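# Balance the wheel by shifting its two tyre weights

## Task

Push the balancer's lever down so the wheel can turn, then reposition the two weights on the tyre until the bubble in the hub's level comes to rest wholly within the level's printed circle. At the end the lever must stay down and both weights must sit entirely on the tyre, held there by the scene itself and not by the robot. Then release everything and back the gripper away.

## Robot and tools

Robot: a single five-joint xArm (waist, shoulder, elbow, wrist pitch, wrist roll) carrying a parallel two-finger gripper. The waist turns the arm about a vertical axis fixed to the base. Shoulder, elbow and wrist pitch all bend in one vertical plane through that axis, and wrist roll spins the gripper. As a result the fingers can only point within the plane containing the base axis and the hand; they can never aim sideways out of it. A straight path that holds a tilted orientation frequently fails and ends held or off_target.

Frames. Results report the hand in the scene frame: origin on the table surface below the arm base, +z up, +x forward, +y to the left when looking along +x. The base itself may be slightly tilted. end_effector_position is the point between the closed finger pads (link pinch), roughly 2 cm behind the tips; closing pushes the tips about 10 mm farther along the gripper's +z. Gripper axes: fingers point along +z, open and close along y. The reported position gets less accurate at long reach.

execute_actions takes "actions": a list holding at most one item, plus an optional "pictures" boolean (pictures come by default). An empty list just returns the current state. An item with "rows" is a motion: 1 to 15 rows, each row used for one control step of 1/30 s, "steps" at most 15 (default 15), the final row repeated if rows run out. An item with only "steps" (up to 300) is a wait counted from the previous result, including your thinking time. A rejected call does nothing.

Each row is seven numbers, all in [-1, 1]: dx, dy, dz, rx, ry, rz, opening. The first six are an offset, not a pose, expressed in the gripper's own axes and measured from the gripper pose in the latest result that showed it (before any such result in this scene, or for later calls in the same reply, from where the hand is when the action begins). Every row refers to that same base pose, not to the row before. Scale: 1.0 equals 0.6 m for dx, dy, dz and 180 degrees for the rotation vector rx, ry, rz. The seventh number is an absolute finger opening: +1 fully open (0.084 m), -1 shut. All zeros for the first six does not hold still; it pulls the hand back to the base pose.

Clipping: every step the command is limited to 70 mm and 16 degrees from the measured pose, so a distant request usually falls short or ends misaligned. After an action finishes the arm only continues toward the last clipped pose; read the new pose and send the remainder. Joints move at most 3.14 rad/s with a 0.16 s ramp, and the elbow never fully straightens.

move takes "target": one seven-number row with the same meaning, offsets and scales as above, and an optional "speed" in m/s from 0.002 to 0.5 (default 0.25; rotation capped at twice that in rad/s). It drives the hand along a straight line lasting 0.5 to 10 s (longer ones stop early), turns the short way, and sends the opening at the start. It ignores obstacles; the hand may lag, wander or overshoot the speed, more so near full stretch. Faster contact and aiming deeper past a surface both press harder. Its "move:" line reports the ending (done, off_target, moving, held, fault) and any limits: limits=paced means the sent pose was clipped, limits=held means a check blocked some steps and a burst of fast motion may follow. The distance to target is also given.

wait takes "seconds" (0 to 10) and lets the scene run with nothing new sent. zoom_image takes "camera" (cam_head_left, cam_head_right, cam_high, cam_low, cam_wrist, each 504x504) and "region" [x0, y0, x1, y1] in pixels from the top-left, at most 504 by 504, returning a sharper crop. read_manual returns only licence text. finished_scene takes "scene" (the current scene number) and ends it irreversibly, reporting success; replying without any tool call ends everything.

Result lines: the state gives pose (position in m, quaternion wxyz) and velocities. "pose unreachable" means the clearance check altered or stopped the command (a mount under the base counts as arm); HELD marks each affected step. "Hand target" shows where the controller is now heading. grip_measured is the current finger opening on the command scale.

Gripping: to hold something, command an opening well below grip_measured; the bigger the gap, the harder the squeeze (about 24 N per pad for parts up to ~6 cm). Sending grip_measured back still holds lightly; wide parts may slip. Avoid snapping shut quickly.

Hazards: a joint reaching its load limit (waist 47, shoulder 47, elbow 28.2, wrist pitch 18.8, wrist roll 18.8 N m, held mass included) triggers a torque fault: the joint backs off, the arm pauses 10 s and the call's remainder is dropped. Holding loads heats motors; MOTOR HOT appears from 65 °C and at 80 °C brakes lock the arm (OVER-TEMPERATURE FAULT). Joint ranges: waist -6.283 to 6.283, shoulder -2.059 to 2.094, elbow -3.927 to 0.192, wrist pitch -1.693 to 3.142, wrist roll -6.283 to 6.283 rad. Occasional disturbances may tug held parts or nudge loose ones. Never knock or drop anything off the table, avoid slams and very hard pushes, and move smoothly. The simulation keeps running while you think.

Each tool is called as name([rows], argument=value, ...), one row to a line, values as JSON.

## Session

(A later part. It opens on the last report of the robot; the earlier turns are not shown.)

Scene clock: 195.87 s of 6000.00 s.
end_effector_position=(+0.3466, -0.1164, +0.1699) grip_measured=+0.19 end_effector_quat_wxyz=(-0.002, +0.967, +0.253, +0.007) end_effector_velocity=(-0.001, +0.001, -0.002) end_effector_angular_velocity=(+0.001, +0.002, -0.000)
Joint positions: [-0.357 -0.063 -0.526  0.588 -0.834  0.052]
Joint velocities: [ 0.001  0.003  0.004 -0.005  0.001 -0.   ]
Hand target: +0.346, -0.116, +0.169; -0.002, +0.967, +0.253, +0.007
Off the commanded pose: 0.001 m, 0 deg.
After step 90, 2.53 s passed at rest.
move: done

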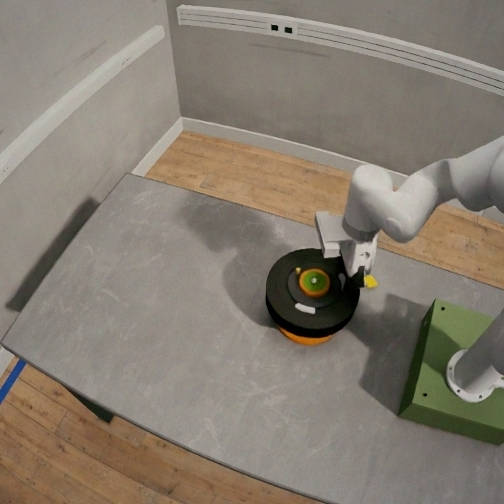

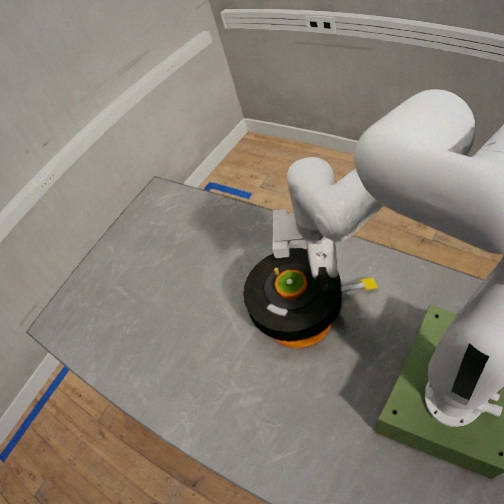

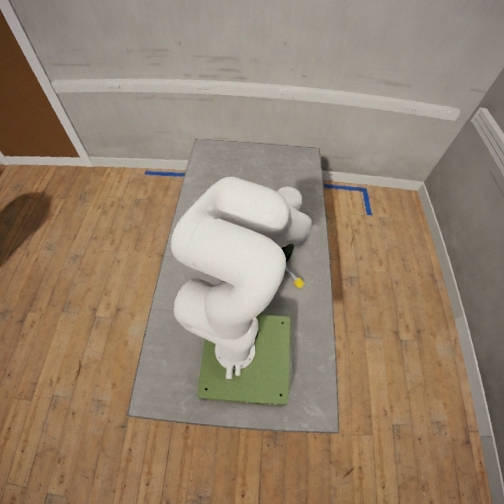

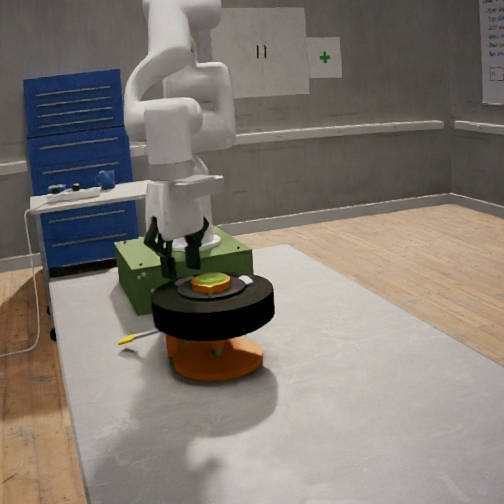

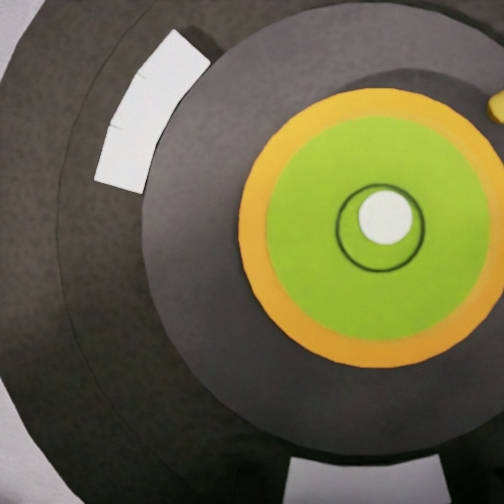

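move(target=[0, 0, 0.0245, 0, 0, 0, 0.2], speed=0.015)

move(target=[0, 0, 0, 0, 0, 0, -0.4], speed=0.01)

move(target=[0, 0, -0.03, 0, 0, 0, -0.4], speed=0.03)

Scene clock: 200.57 s of 6000.00 s.
end_effector_position=(+0.3468, -0.1163, +0.1552) grip_measured=+0.19 end_effector_quat_wxyz=(-0.002, +0.967, +0.253, +0.007) end_effector_velocity=(+0.002, -0.001, +0.001) end_effector_angular_velocity=(-0.002, -0.005, -0.000)
Joint positions: [-0.357 -0.018 -0.519  0.537 -0.834  0.052]
Joint velocities: [-0.     0.002 -0.003 -0.004 -0.    -0.   ]
Hand target: +0.347, -0.116, +0.155; -0.002, +0.967, +0.253, +0.007
Off the commanded pose: 0.000 m, 0 deg.
After step 90, 0.53 s passed at rest.
move: done

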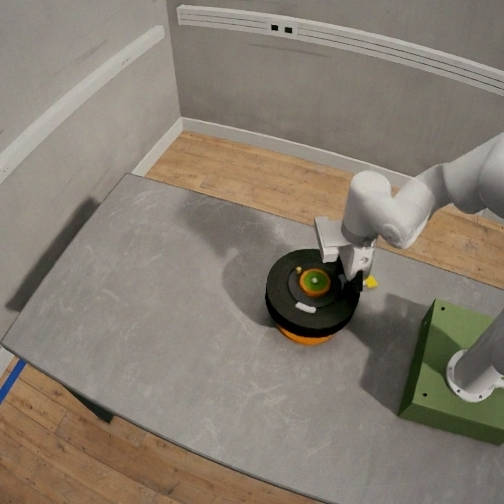

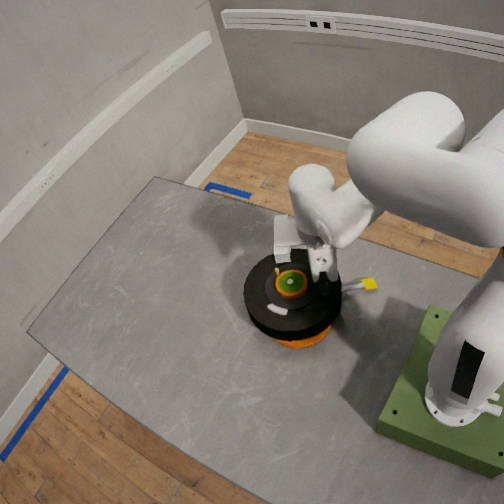

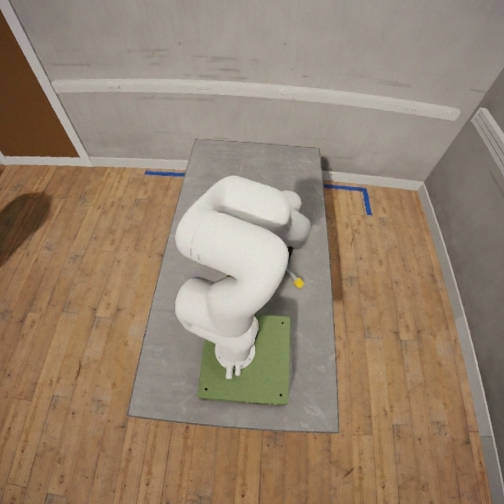

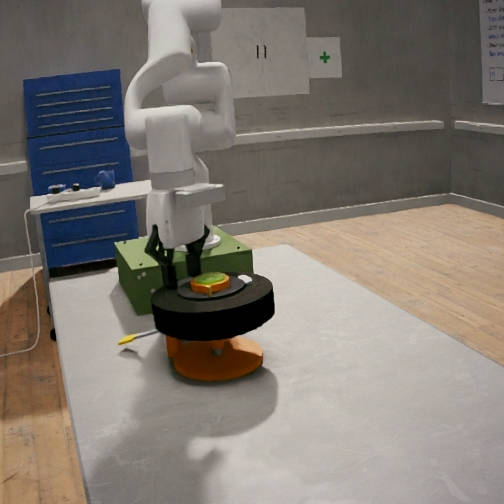

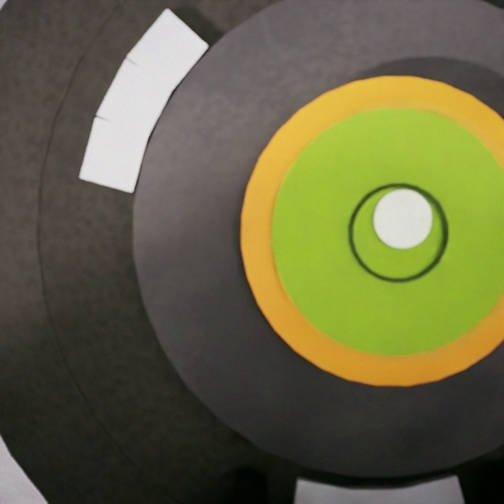

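Scene clock: 201.07 s of 6000.00 s.
end_effector_position=(+0.3468, -0.1163, +0.1552) grip_measured=-0.09 end_effector_quat_wxyz=(-0.002, +0.967, +0.253, +0.007) end_effector_velocity=(-0.001, +0.000, -0.000) end_effector_angular_velocity=(+0.000, +0.000, +0.000)
Joint positions: [-0.357 -0.018 -0.519  0.537 -0.834  0.04 ]
Joint velocities: [ 0.    -0.     0.002 -0.001  0.     0.   ]
Hand target: +0.347, -0.116, +0.155; -0.002, +0.967, +0.253, +0.007
Off the commanded pose: 0.000 m, 0 deg.
move: done

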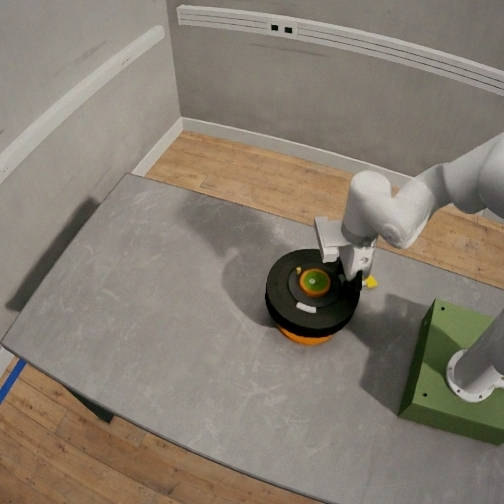

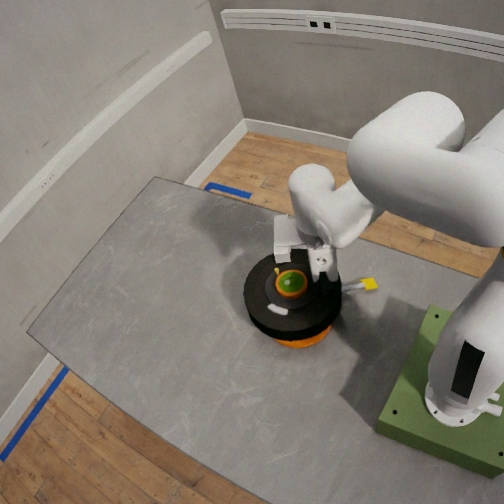

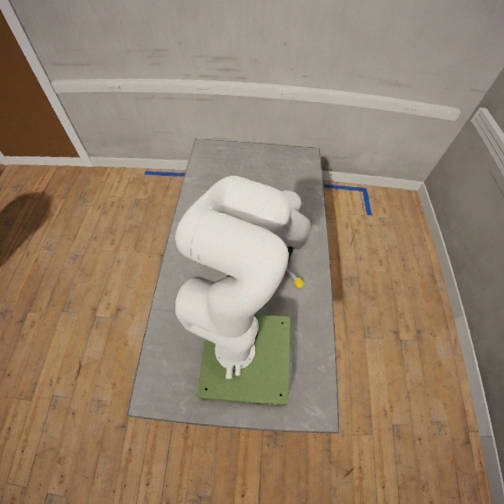

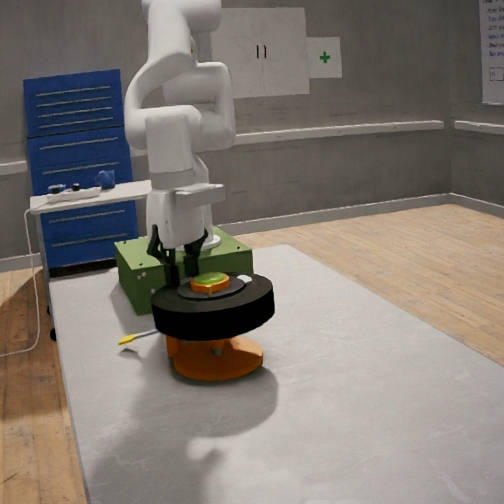

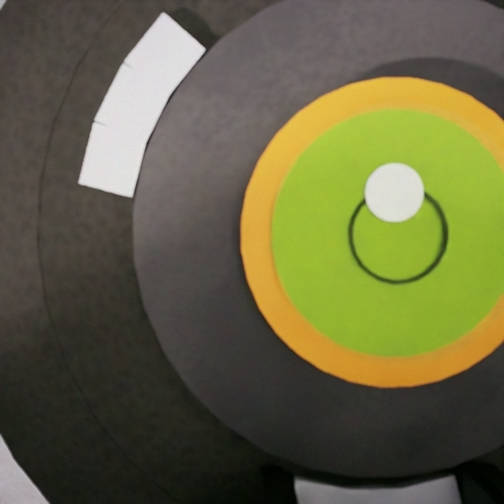

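Scene clock: 201.93 s of 6000.00 s.
end_effector_position=(+0.3465, -0.1164, +0.1731) grip_measured=-0.09 end_effector_quat_wxyz=(-0.002, +0.967, +0.253, +0.007) end_effector_velocity=(-0.002, +0.000, -0.000) end_effector_angular_velocity=(+0.002, +0.005, -0.000)
Joint positions: [-0.357 -0.072 -0.528  0.6   -0.834  0.04 ]
Joint velocities: [-0.    -0.002  0.002  0.005 -0.     0.   ]
Hand target: +0.347, -0.116, +0.173; -0.002, +0.967, +0.253, +0.007
Off the commanded pose: 0.000 m, 0 deg.
move: done

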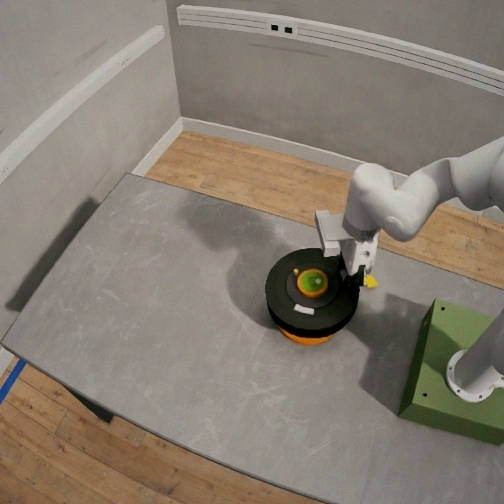

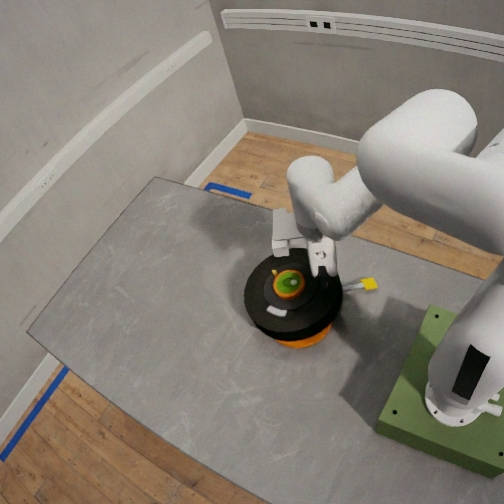

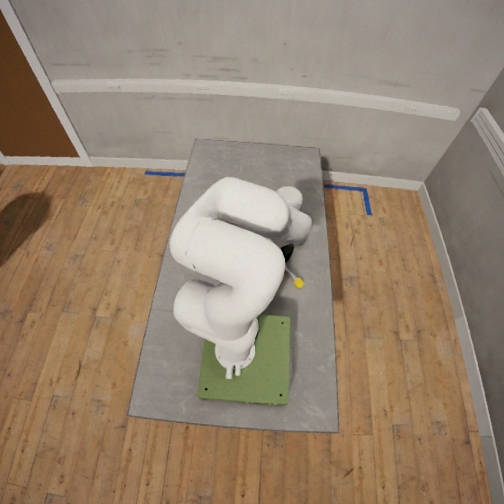

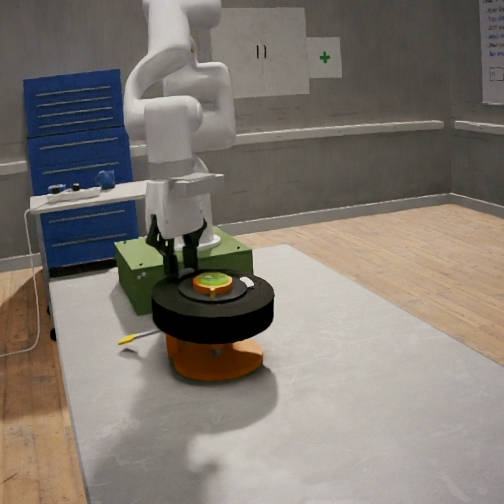

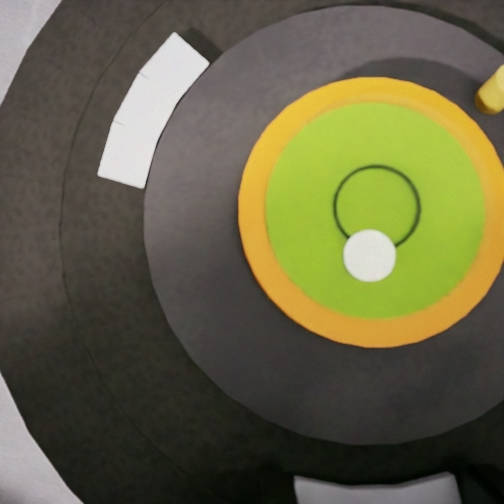

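move(target=[0.0033, 0.0052, 0, 0, 0, -0.014, -0.4], speed=0.03)

move(target=[0, 0, 0.0255, 0, 0, 0, -0.4], speed=0.009)

Scene clock: 207.80 s of 6000.00 s.
end_effector_position=(+0.3497, -0.1181, +0.1731) grip_measured=-0.09 end_effector_quat_wxyz=(-0.001, +0.962, +0.274, +0.007) end_effector_velocity=(-0.001, +0.000, -0.001) end_effector_angular_velocity=(+0.000, +0.001, +0.004)
Joint positions: [-0.359 -0.061 -0.54   0.601 -0.88   0.04 ]
Joint velocities: [-0.     0.001  0.001 -0.    -0.004  0.   ]
Hand target: +0.350, -0.118, +0.173; -0.001, +0.962, +0.274, +0.007
Off the commanded pose: 0.000 m, 0 deg.
After step 90, 1.90 s passed at rest.
move: done

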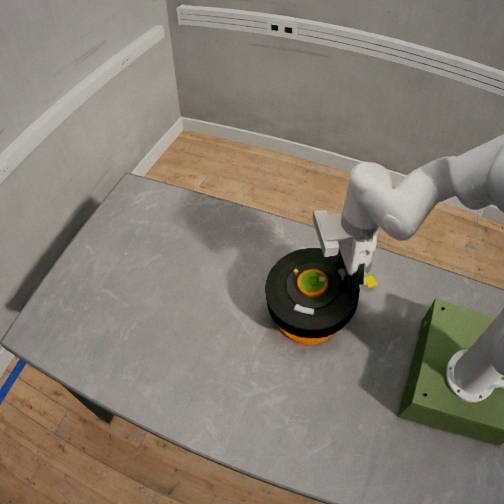

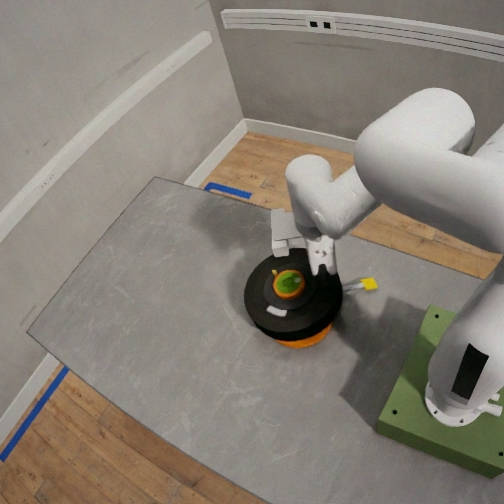

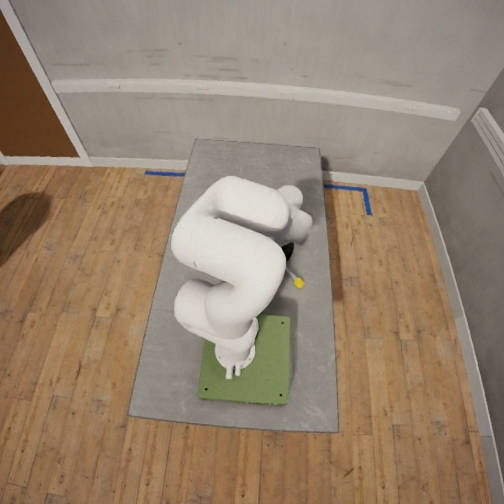

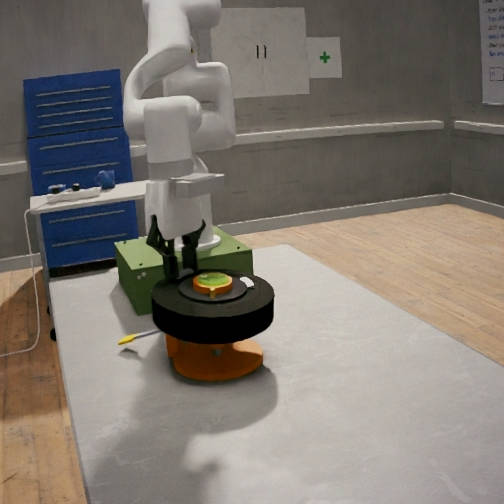

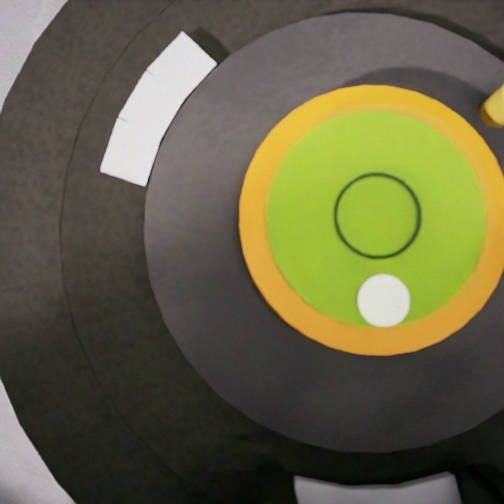

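Scene clock: 209.73 s of 6000.00 s.
end_effector_position=(+0.3499, -0.1180, +0.1578) grip_measured=-0.09 end_effector_quat_wxyz=(-0.002, +0.962, +0.274, +0.007) end_effector_velocity=(+0.001, -0.000, -0.000) end_effector_angular_velocity=(-0.001, -0.002, +0.000)
Joint positions: [-0.359 -0.015 -0.533  0.548 -0.88   0.04 ]
Joint velocities: [ 0.     0.001 -0.    -0.002 -0.    -0.   ]
Hand target: +0.350, -0.118, +0.158; -0.001, +0.962, +0.274, +0.007
Off the commanded pose: 0.000 m, 0 deg.
move: done

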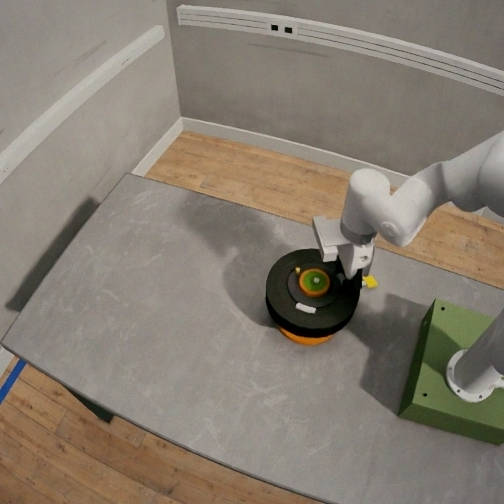

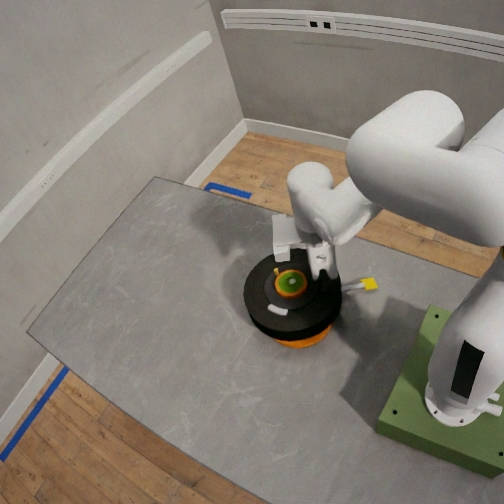

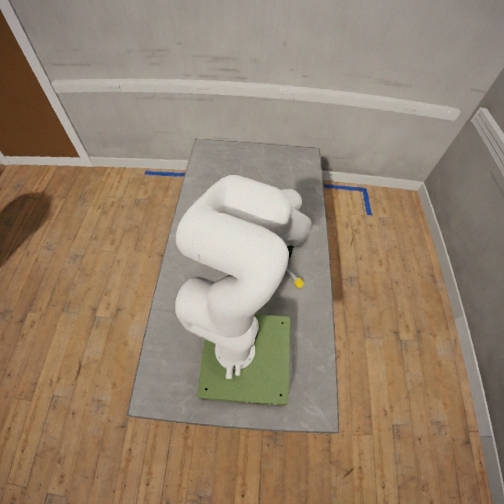

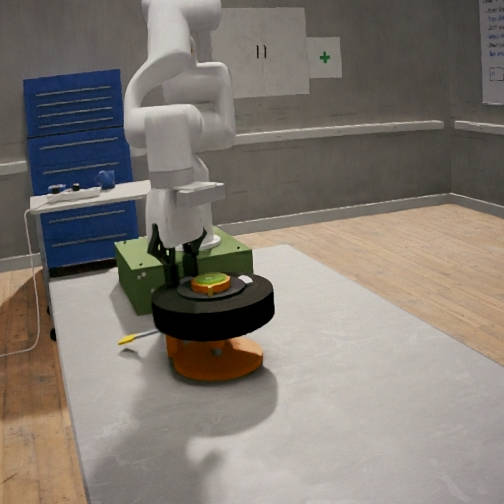

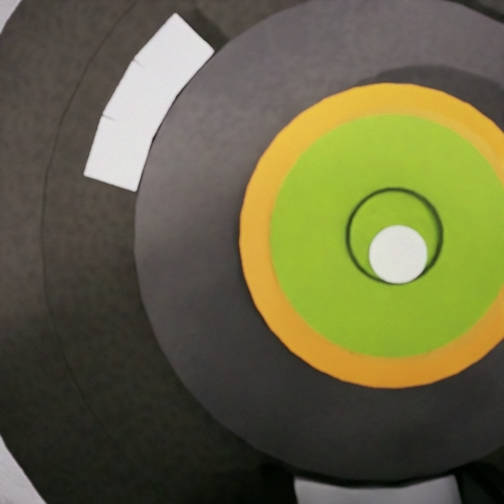

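move(target=[0, 0, 0.001, 0, 0, 0, 0.3], speed=0.005)

move(target=[0, 0, -0.2, 0, 0, 0, 0.3], speed=0.08)

wait(seconds=1.2)

Scene clock: 211.93 s of 6000.00 s.
end_effector_position=(+0.3499, -0.1180, +0.1572) grip_measured=+0.29 end_effector_quat_wxyz=(-0.002, +0.962, +0.274, +0.007) end_effector_velocity=(+0.000, -0.000, +0.000) end_effector_angular_velocity=(+0.000, +0.000, +0.000)
Joint positions: [-0.359 -0.013 -0.533  0.546 -0.88   0.056]
Joint velocities: [ 0.     0.001 -0.001  0.001  0.    -0.   ]
Hand target: +0.350, -0.118, +0.157; -0.002, +0.962, +0.274, +0.007
Off the commanded pose: 0.000 m, 0 deg.
move: done

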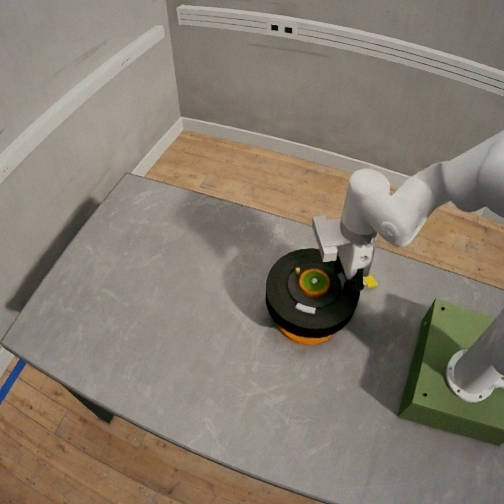

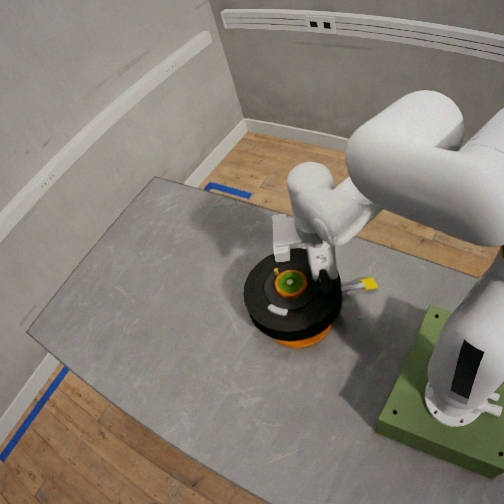

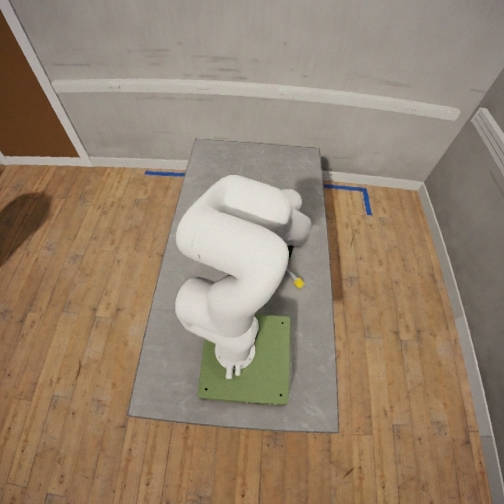

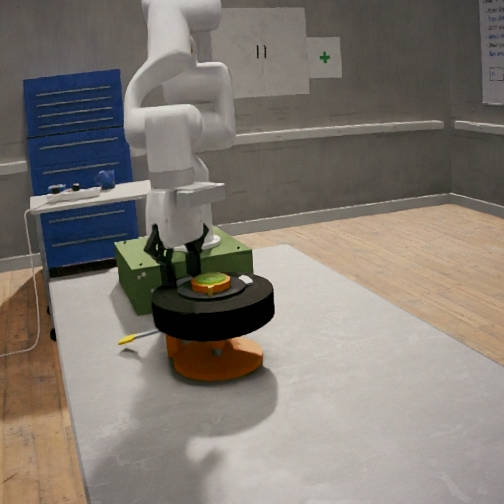

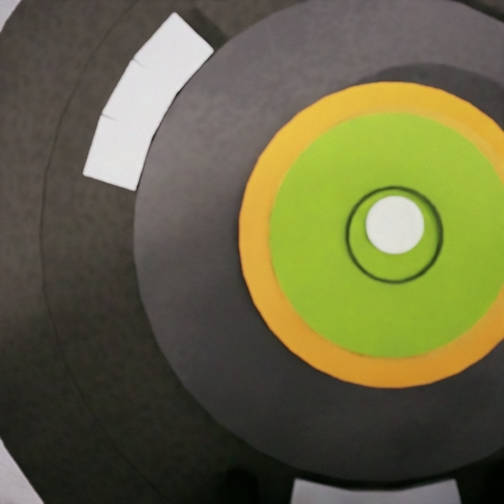

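Scene clock: 213.77 s of 6000.00 s.
end_effector_position=(+0.3480, -0.1187, +0.2770) grip_measured=+0.29 end_effector_quat_wxyz=(-0.002, +0.962, +0.274, +0.007) end_effector_velocity=(+0.000, -0.000, +0.001) end_effector_angular_velocity=(-0.000, -0.001, -0.000)
Joint positions: [-0.359 -0.291 -0.661  0.953 -0.88   0.056]
Joint velocities: [-0.    -0.001 -0.003  0.003  0.    -0.   ]
Hand target: +0.348, -0.119, +0.277; -0.002, +0.962, +0.274, +0.007
Off the commanded pose: 0.000 m, 0 deg.
move: done

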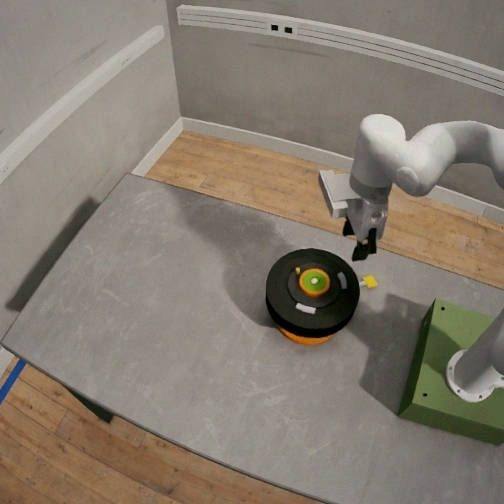

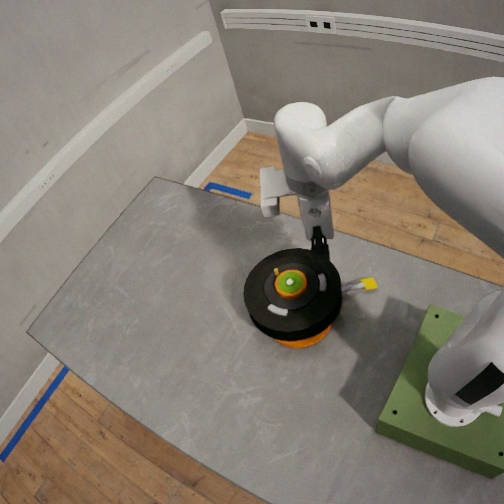

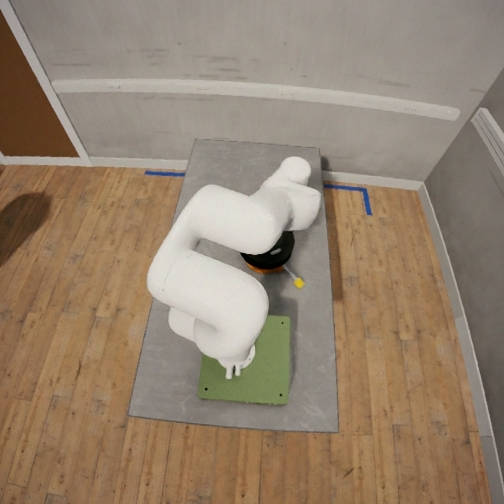

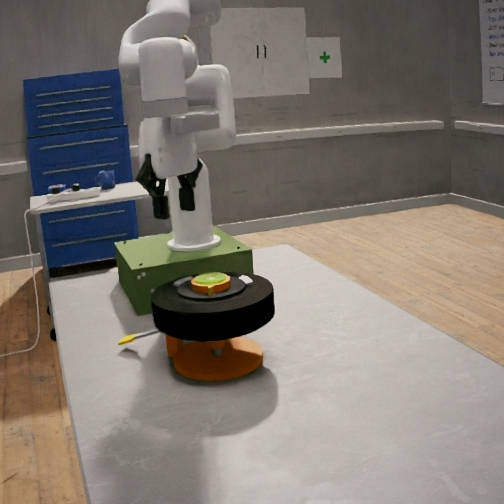

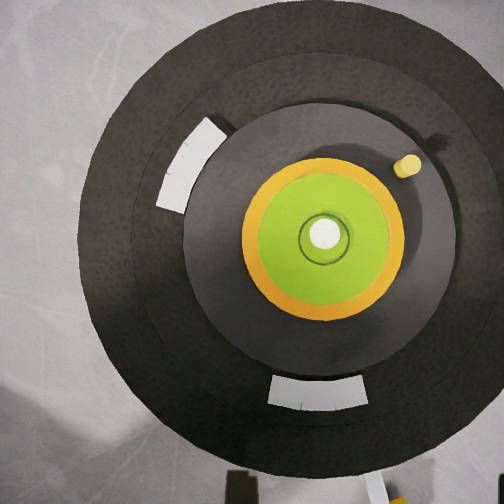

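Scene clock: 214.97 s of 6000.00 s.
end_effector_position=(+0.3482, -0.1188, +0.2773) grip_measured=+0.29 end_effector_quat_wxyz=(-0.002, +0.962, +0.274, +0.007) end_effector_velocity=(+0.000, +0.000, +0.000) end_effector_angular_velocity=(-0.000, -0.001, +0.000)
Joint positions: [-0.359 -0.292 -0.662  0.954 -0.88   0.056]
Joint velocities: [ 0.    -0.001 -0.    -0.     0.     0.   ]
Hand target: +0.348, -0.119, +0.277; -0.002, +0.962, +0.274, +0.007
Off the commanded pose: 0.000 m, 0 deg.
Steps of this call (steps 1 to 36: nothing new was sent). Readings (end_effector_position):
1: (+0.3480, -0.1187, +0.2770)
2: (+0.3481, -0.1188, +0.2771)
4: (+0.3481, -0.1188, +0.2772)
8: (+0.3482, -0.1188, +0.2773)
36: the state above

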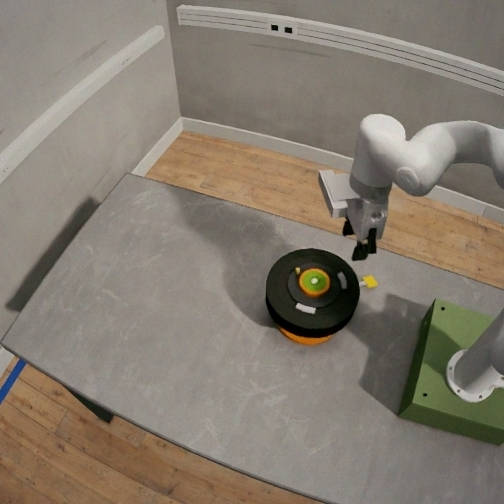

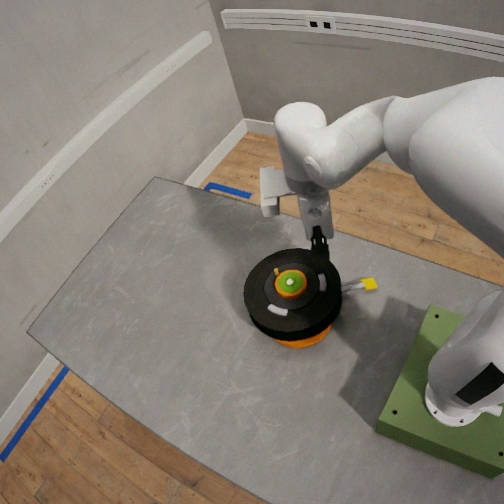

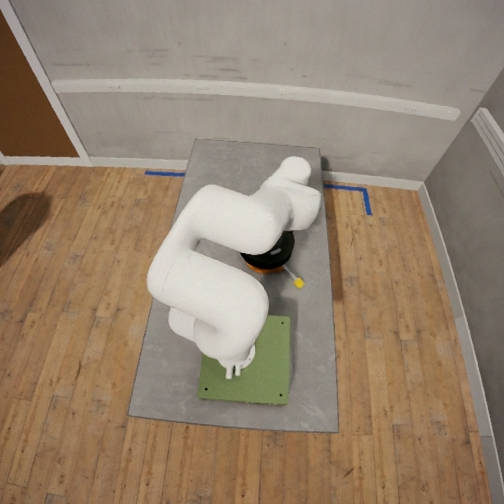

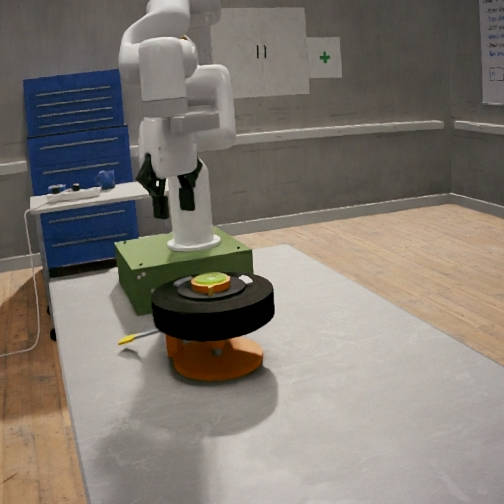

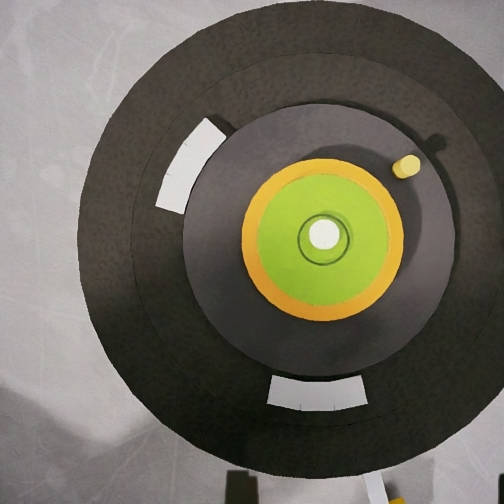

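zoom_image(camera="cam_wrist", region=[284, 200, 364, 280])

Region (284, 200, 364, 280) of cam_wrist's 504x504 image, scaled by 6.300, with more detail than that image has.

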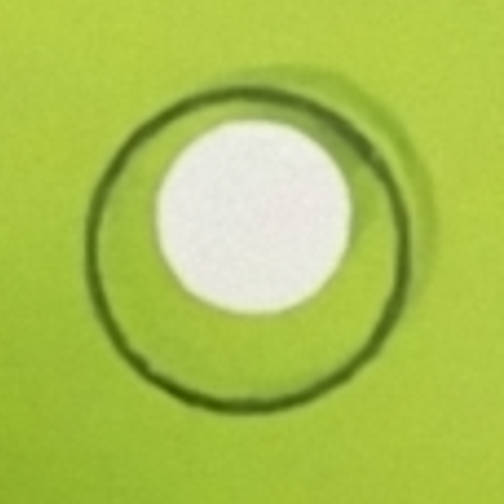

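move(target=[-0.13, 0, -0.05, 0, 0, 0, 0.3], speed=0.15)

finished_scene(scene=2)

Scene clock: 218.60 s of 6000.00 s.
end_effector_position=(+0.2816, -0.1601, +0.3060) grip_measured=+0.29 end_effector_quat_wxyz=(-0.002, +0.962, +0.275, +0.007) end_effector_velocity=(-0.001, -0.001, +0.000) end_effector_angular_velocity=(-0.000, -0.000, +0.000)
Joint positions: [-0.544 -0.499 -0.582  1.081 -1.065  0.056]
Joint velocities: [-0.003 -0.003  0.001  0.001 -0.003  0.   ]
Hand target: +0.282, -0.160, +0.306; -0.001, +0.962, +0.274, +0.007
Off the commanded pose: 0.000 m, 0 deg.
move: done

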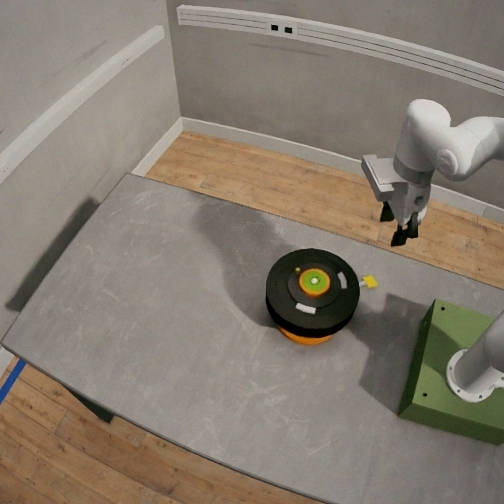

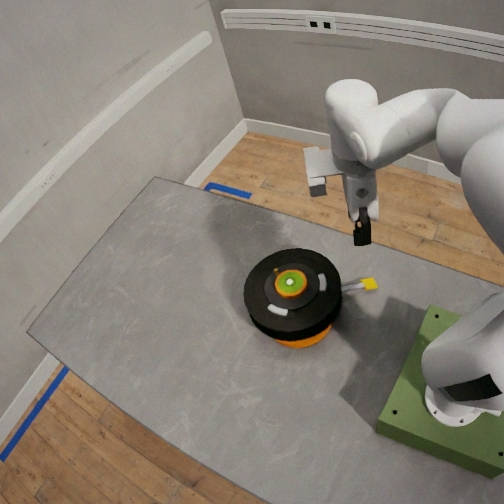

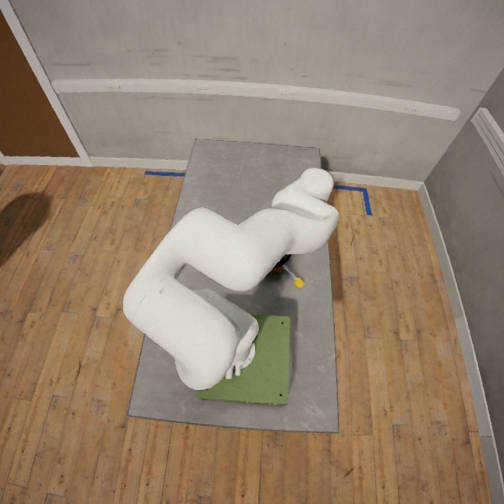

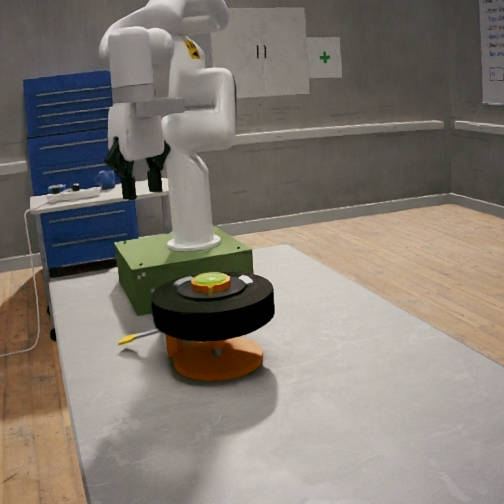

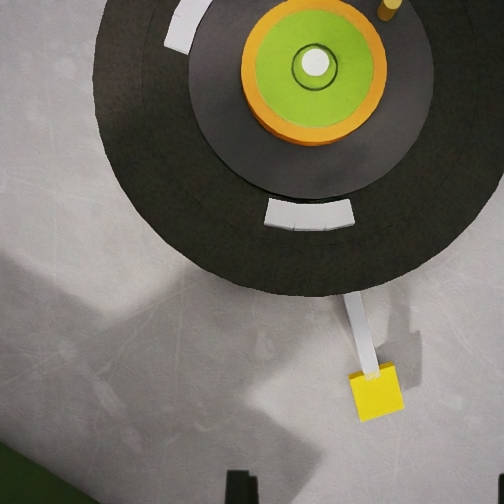

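The scene is finished: the task was done.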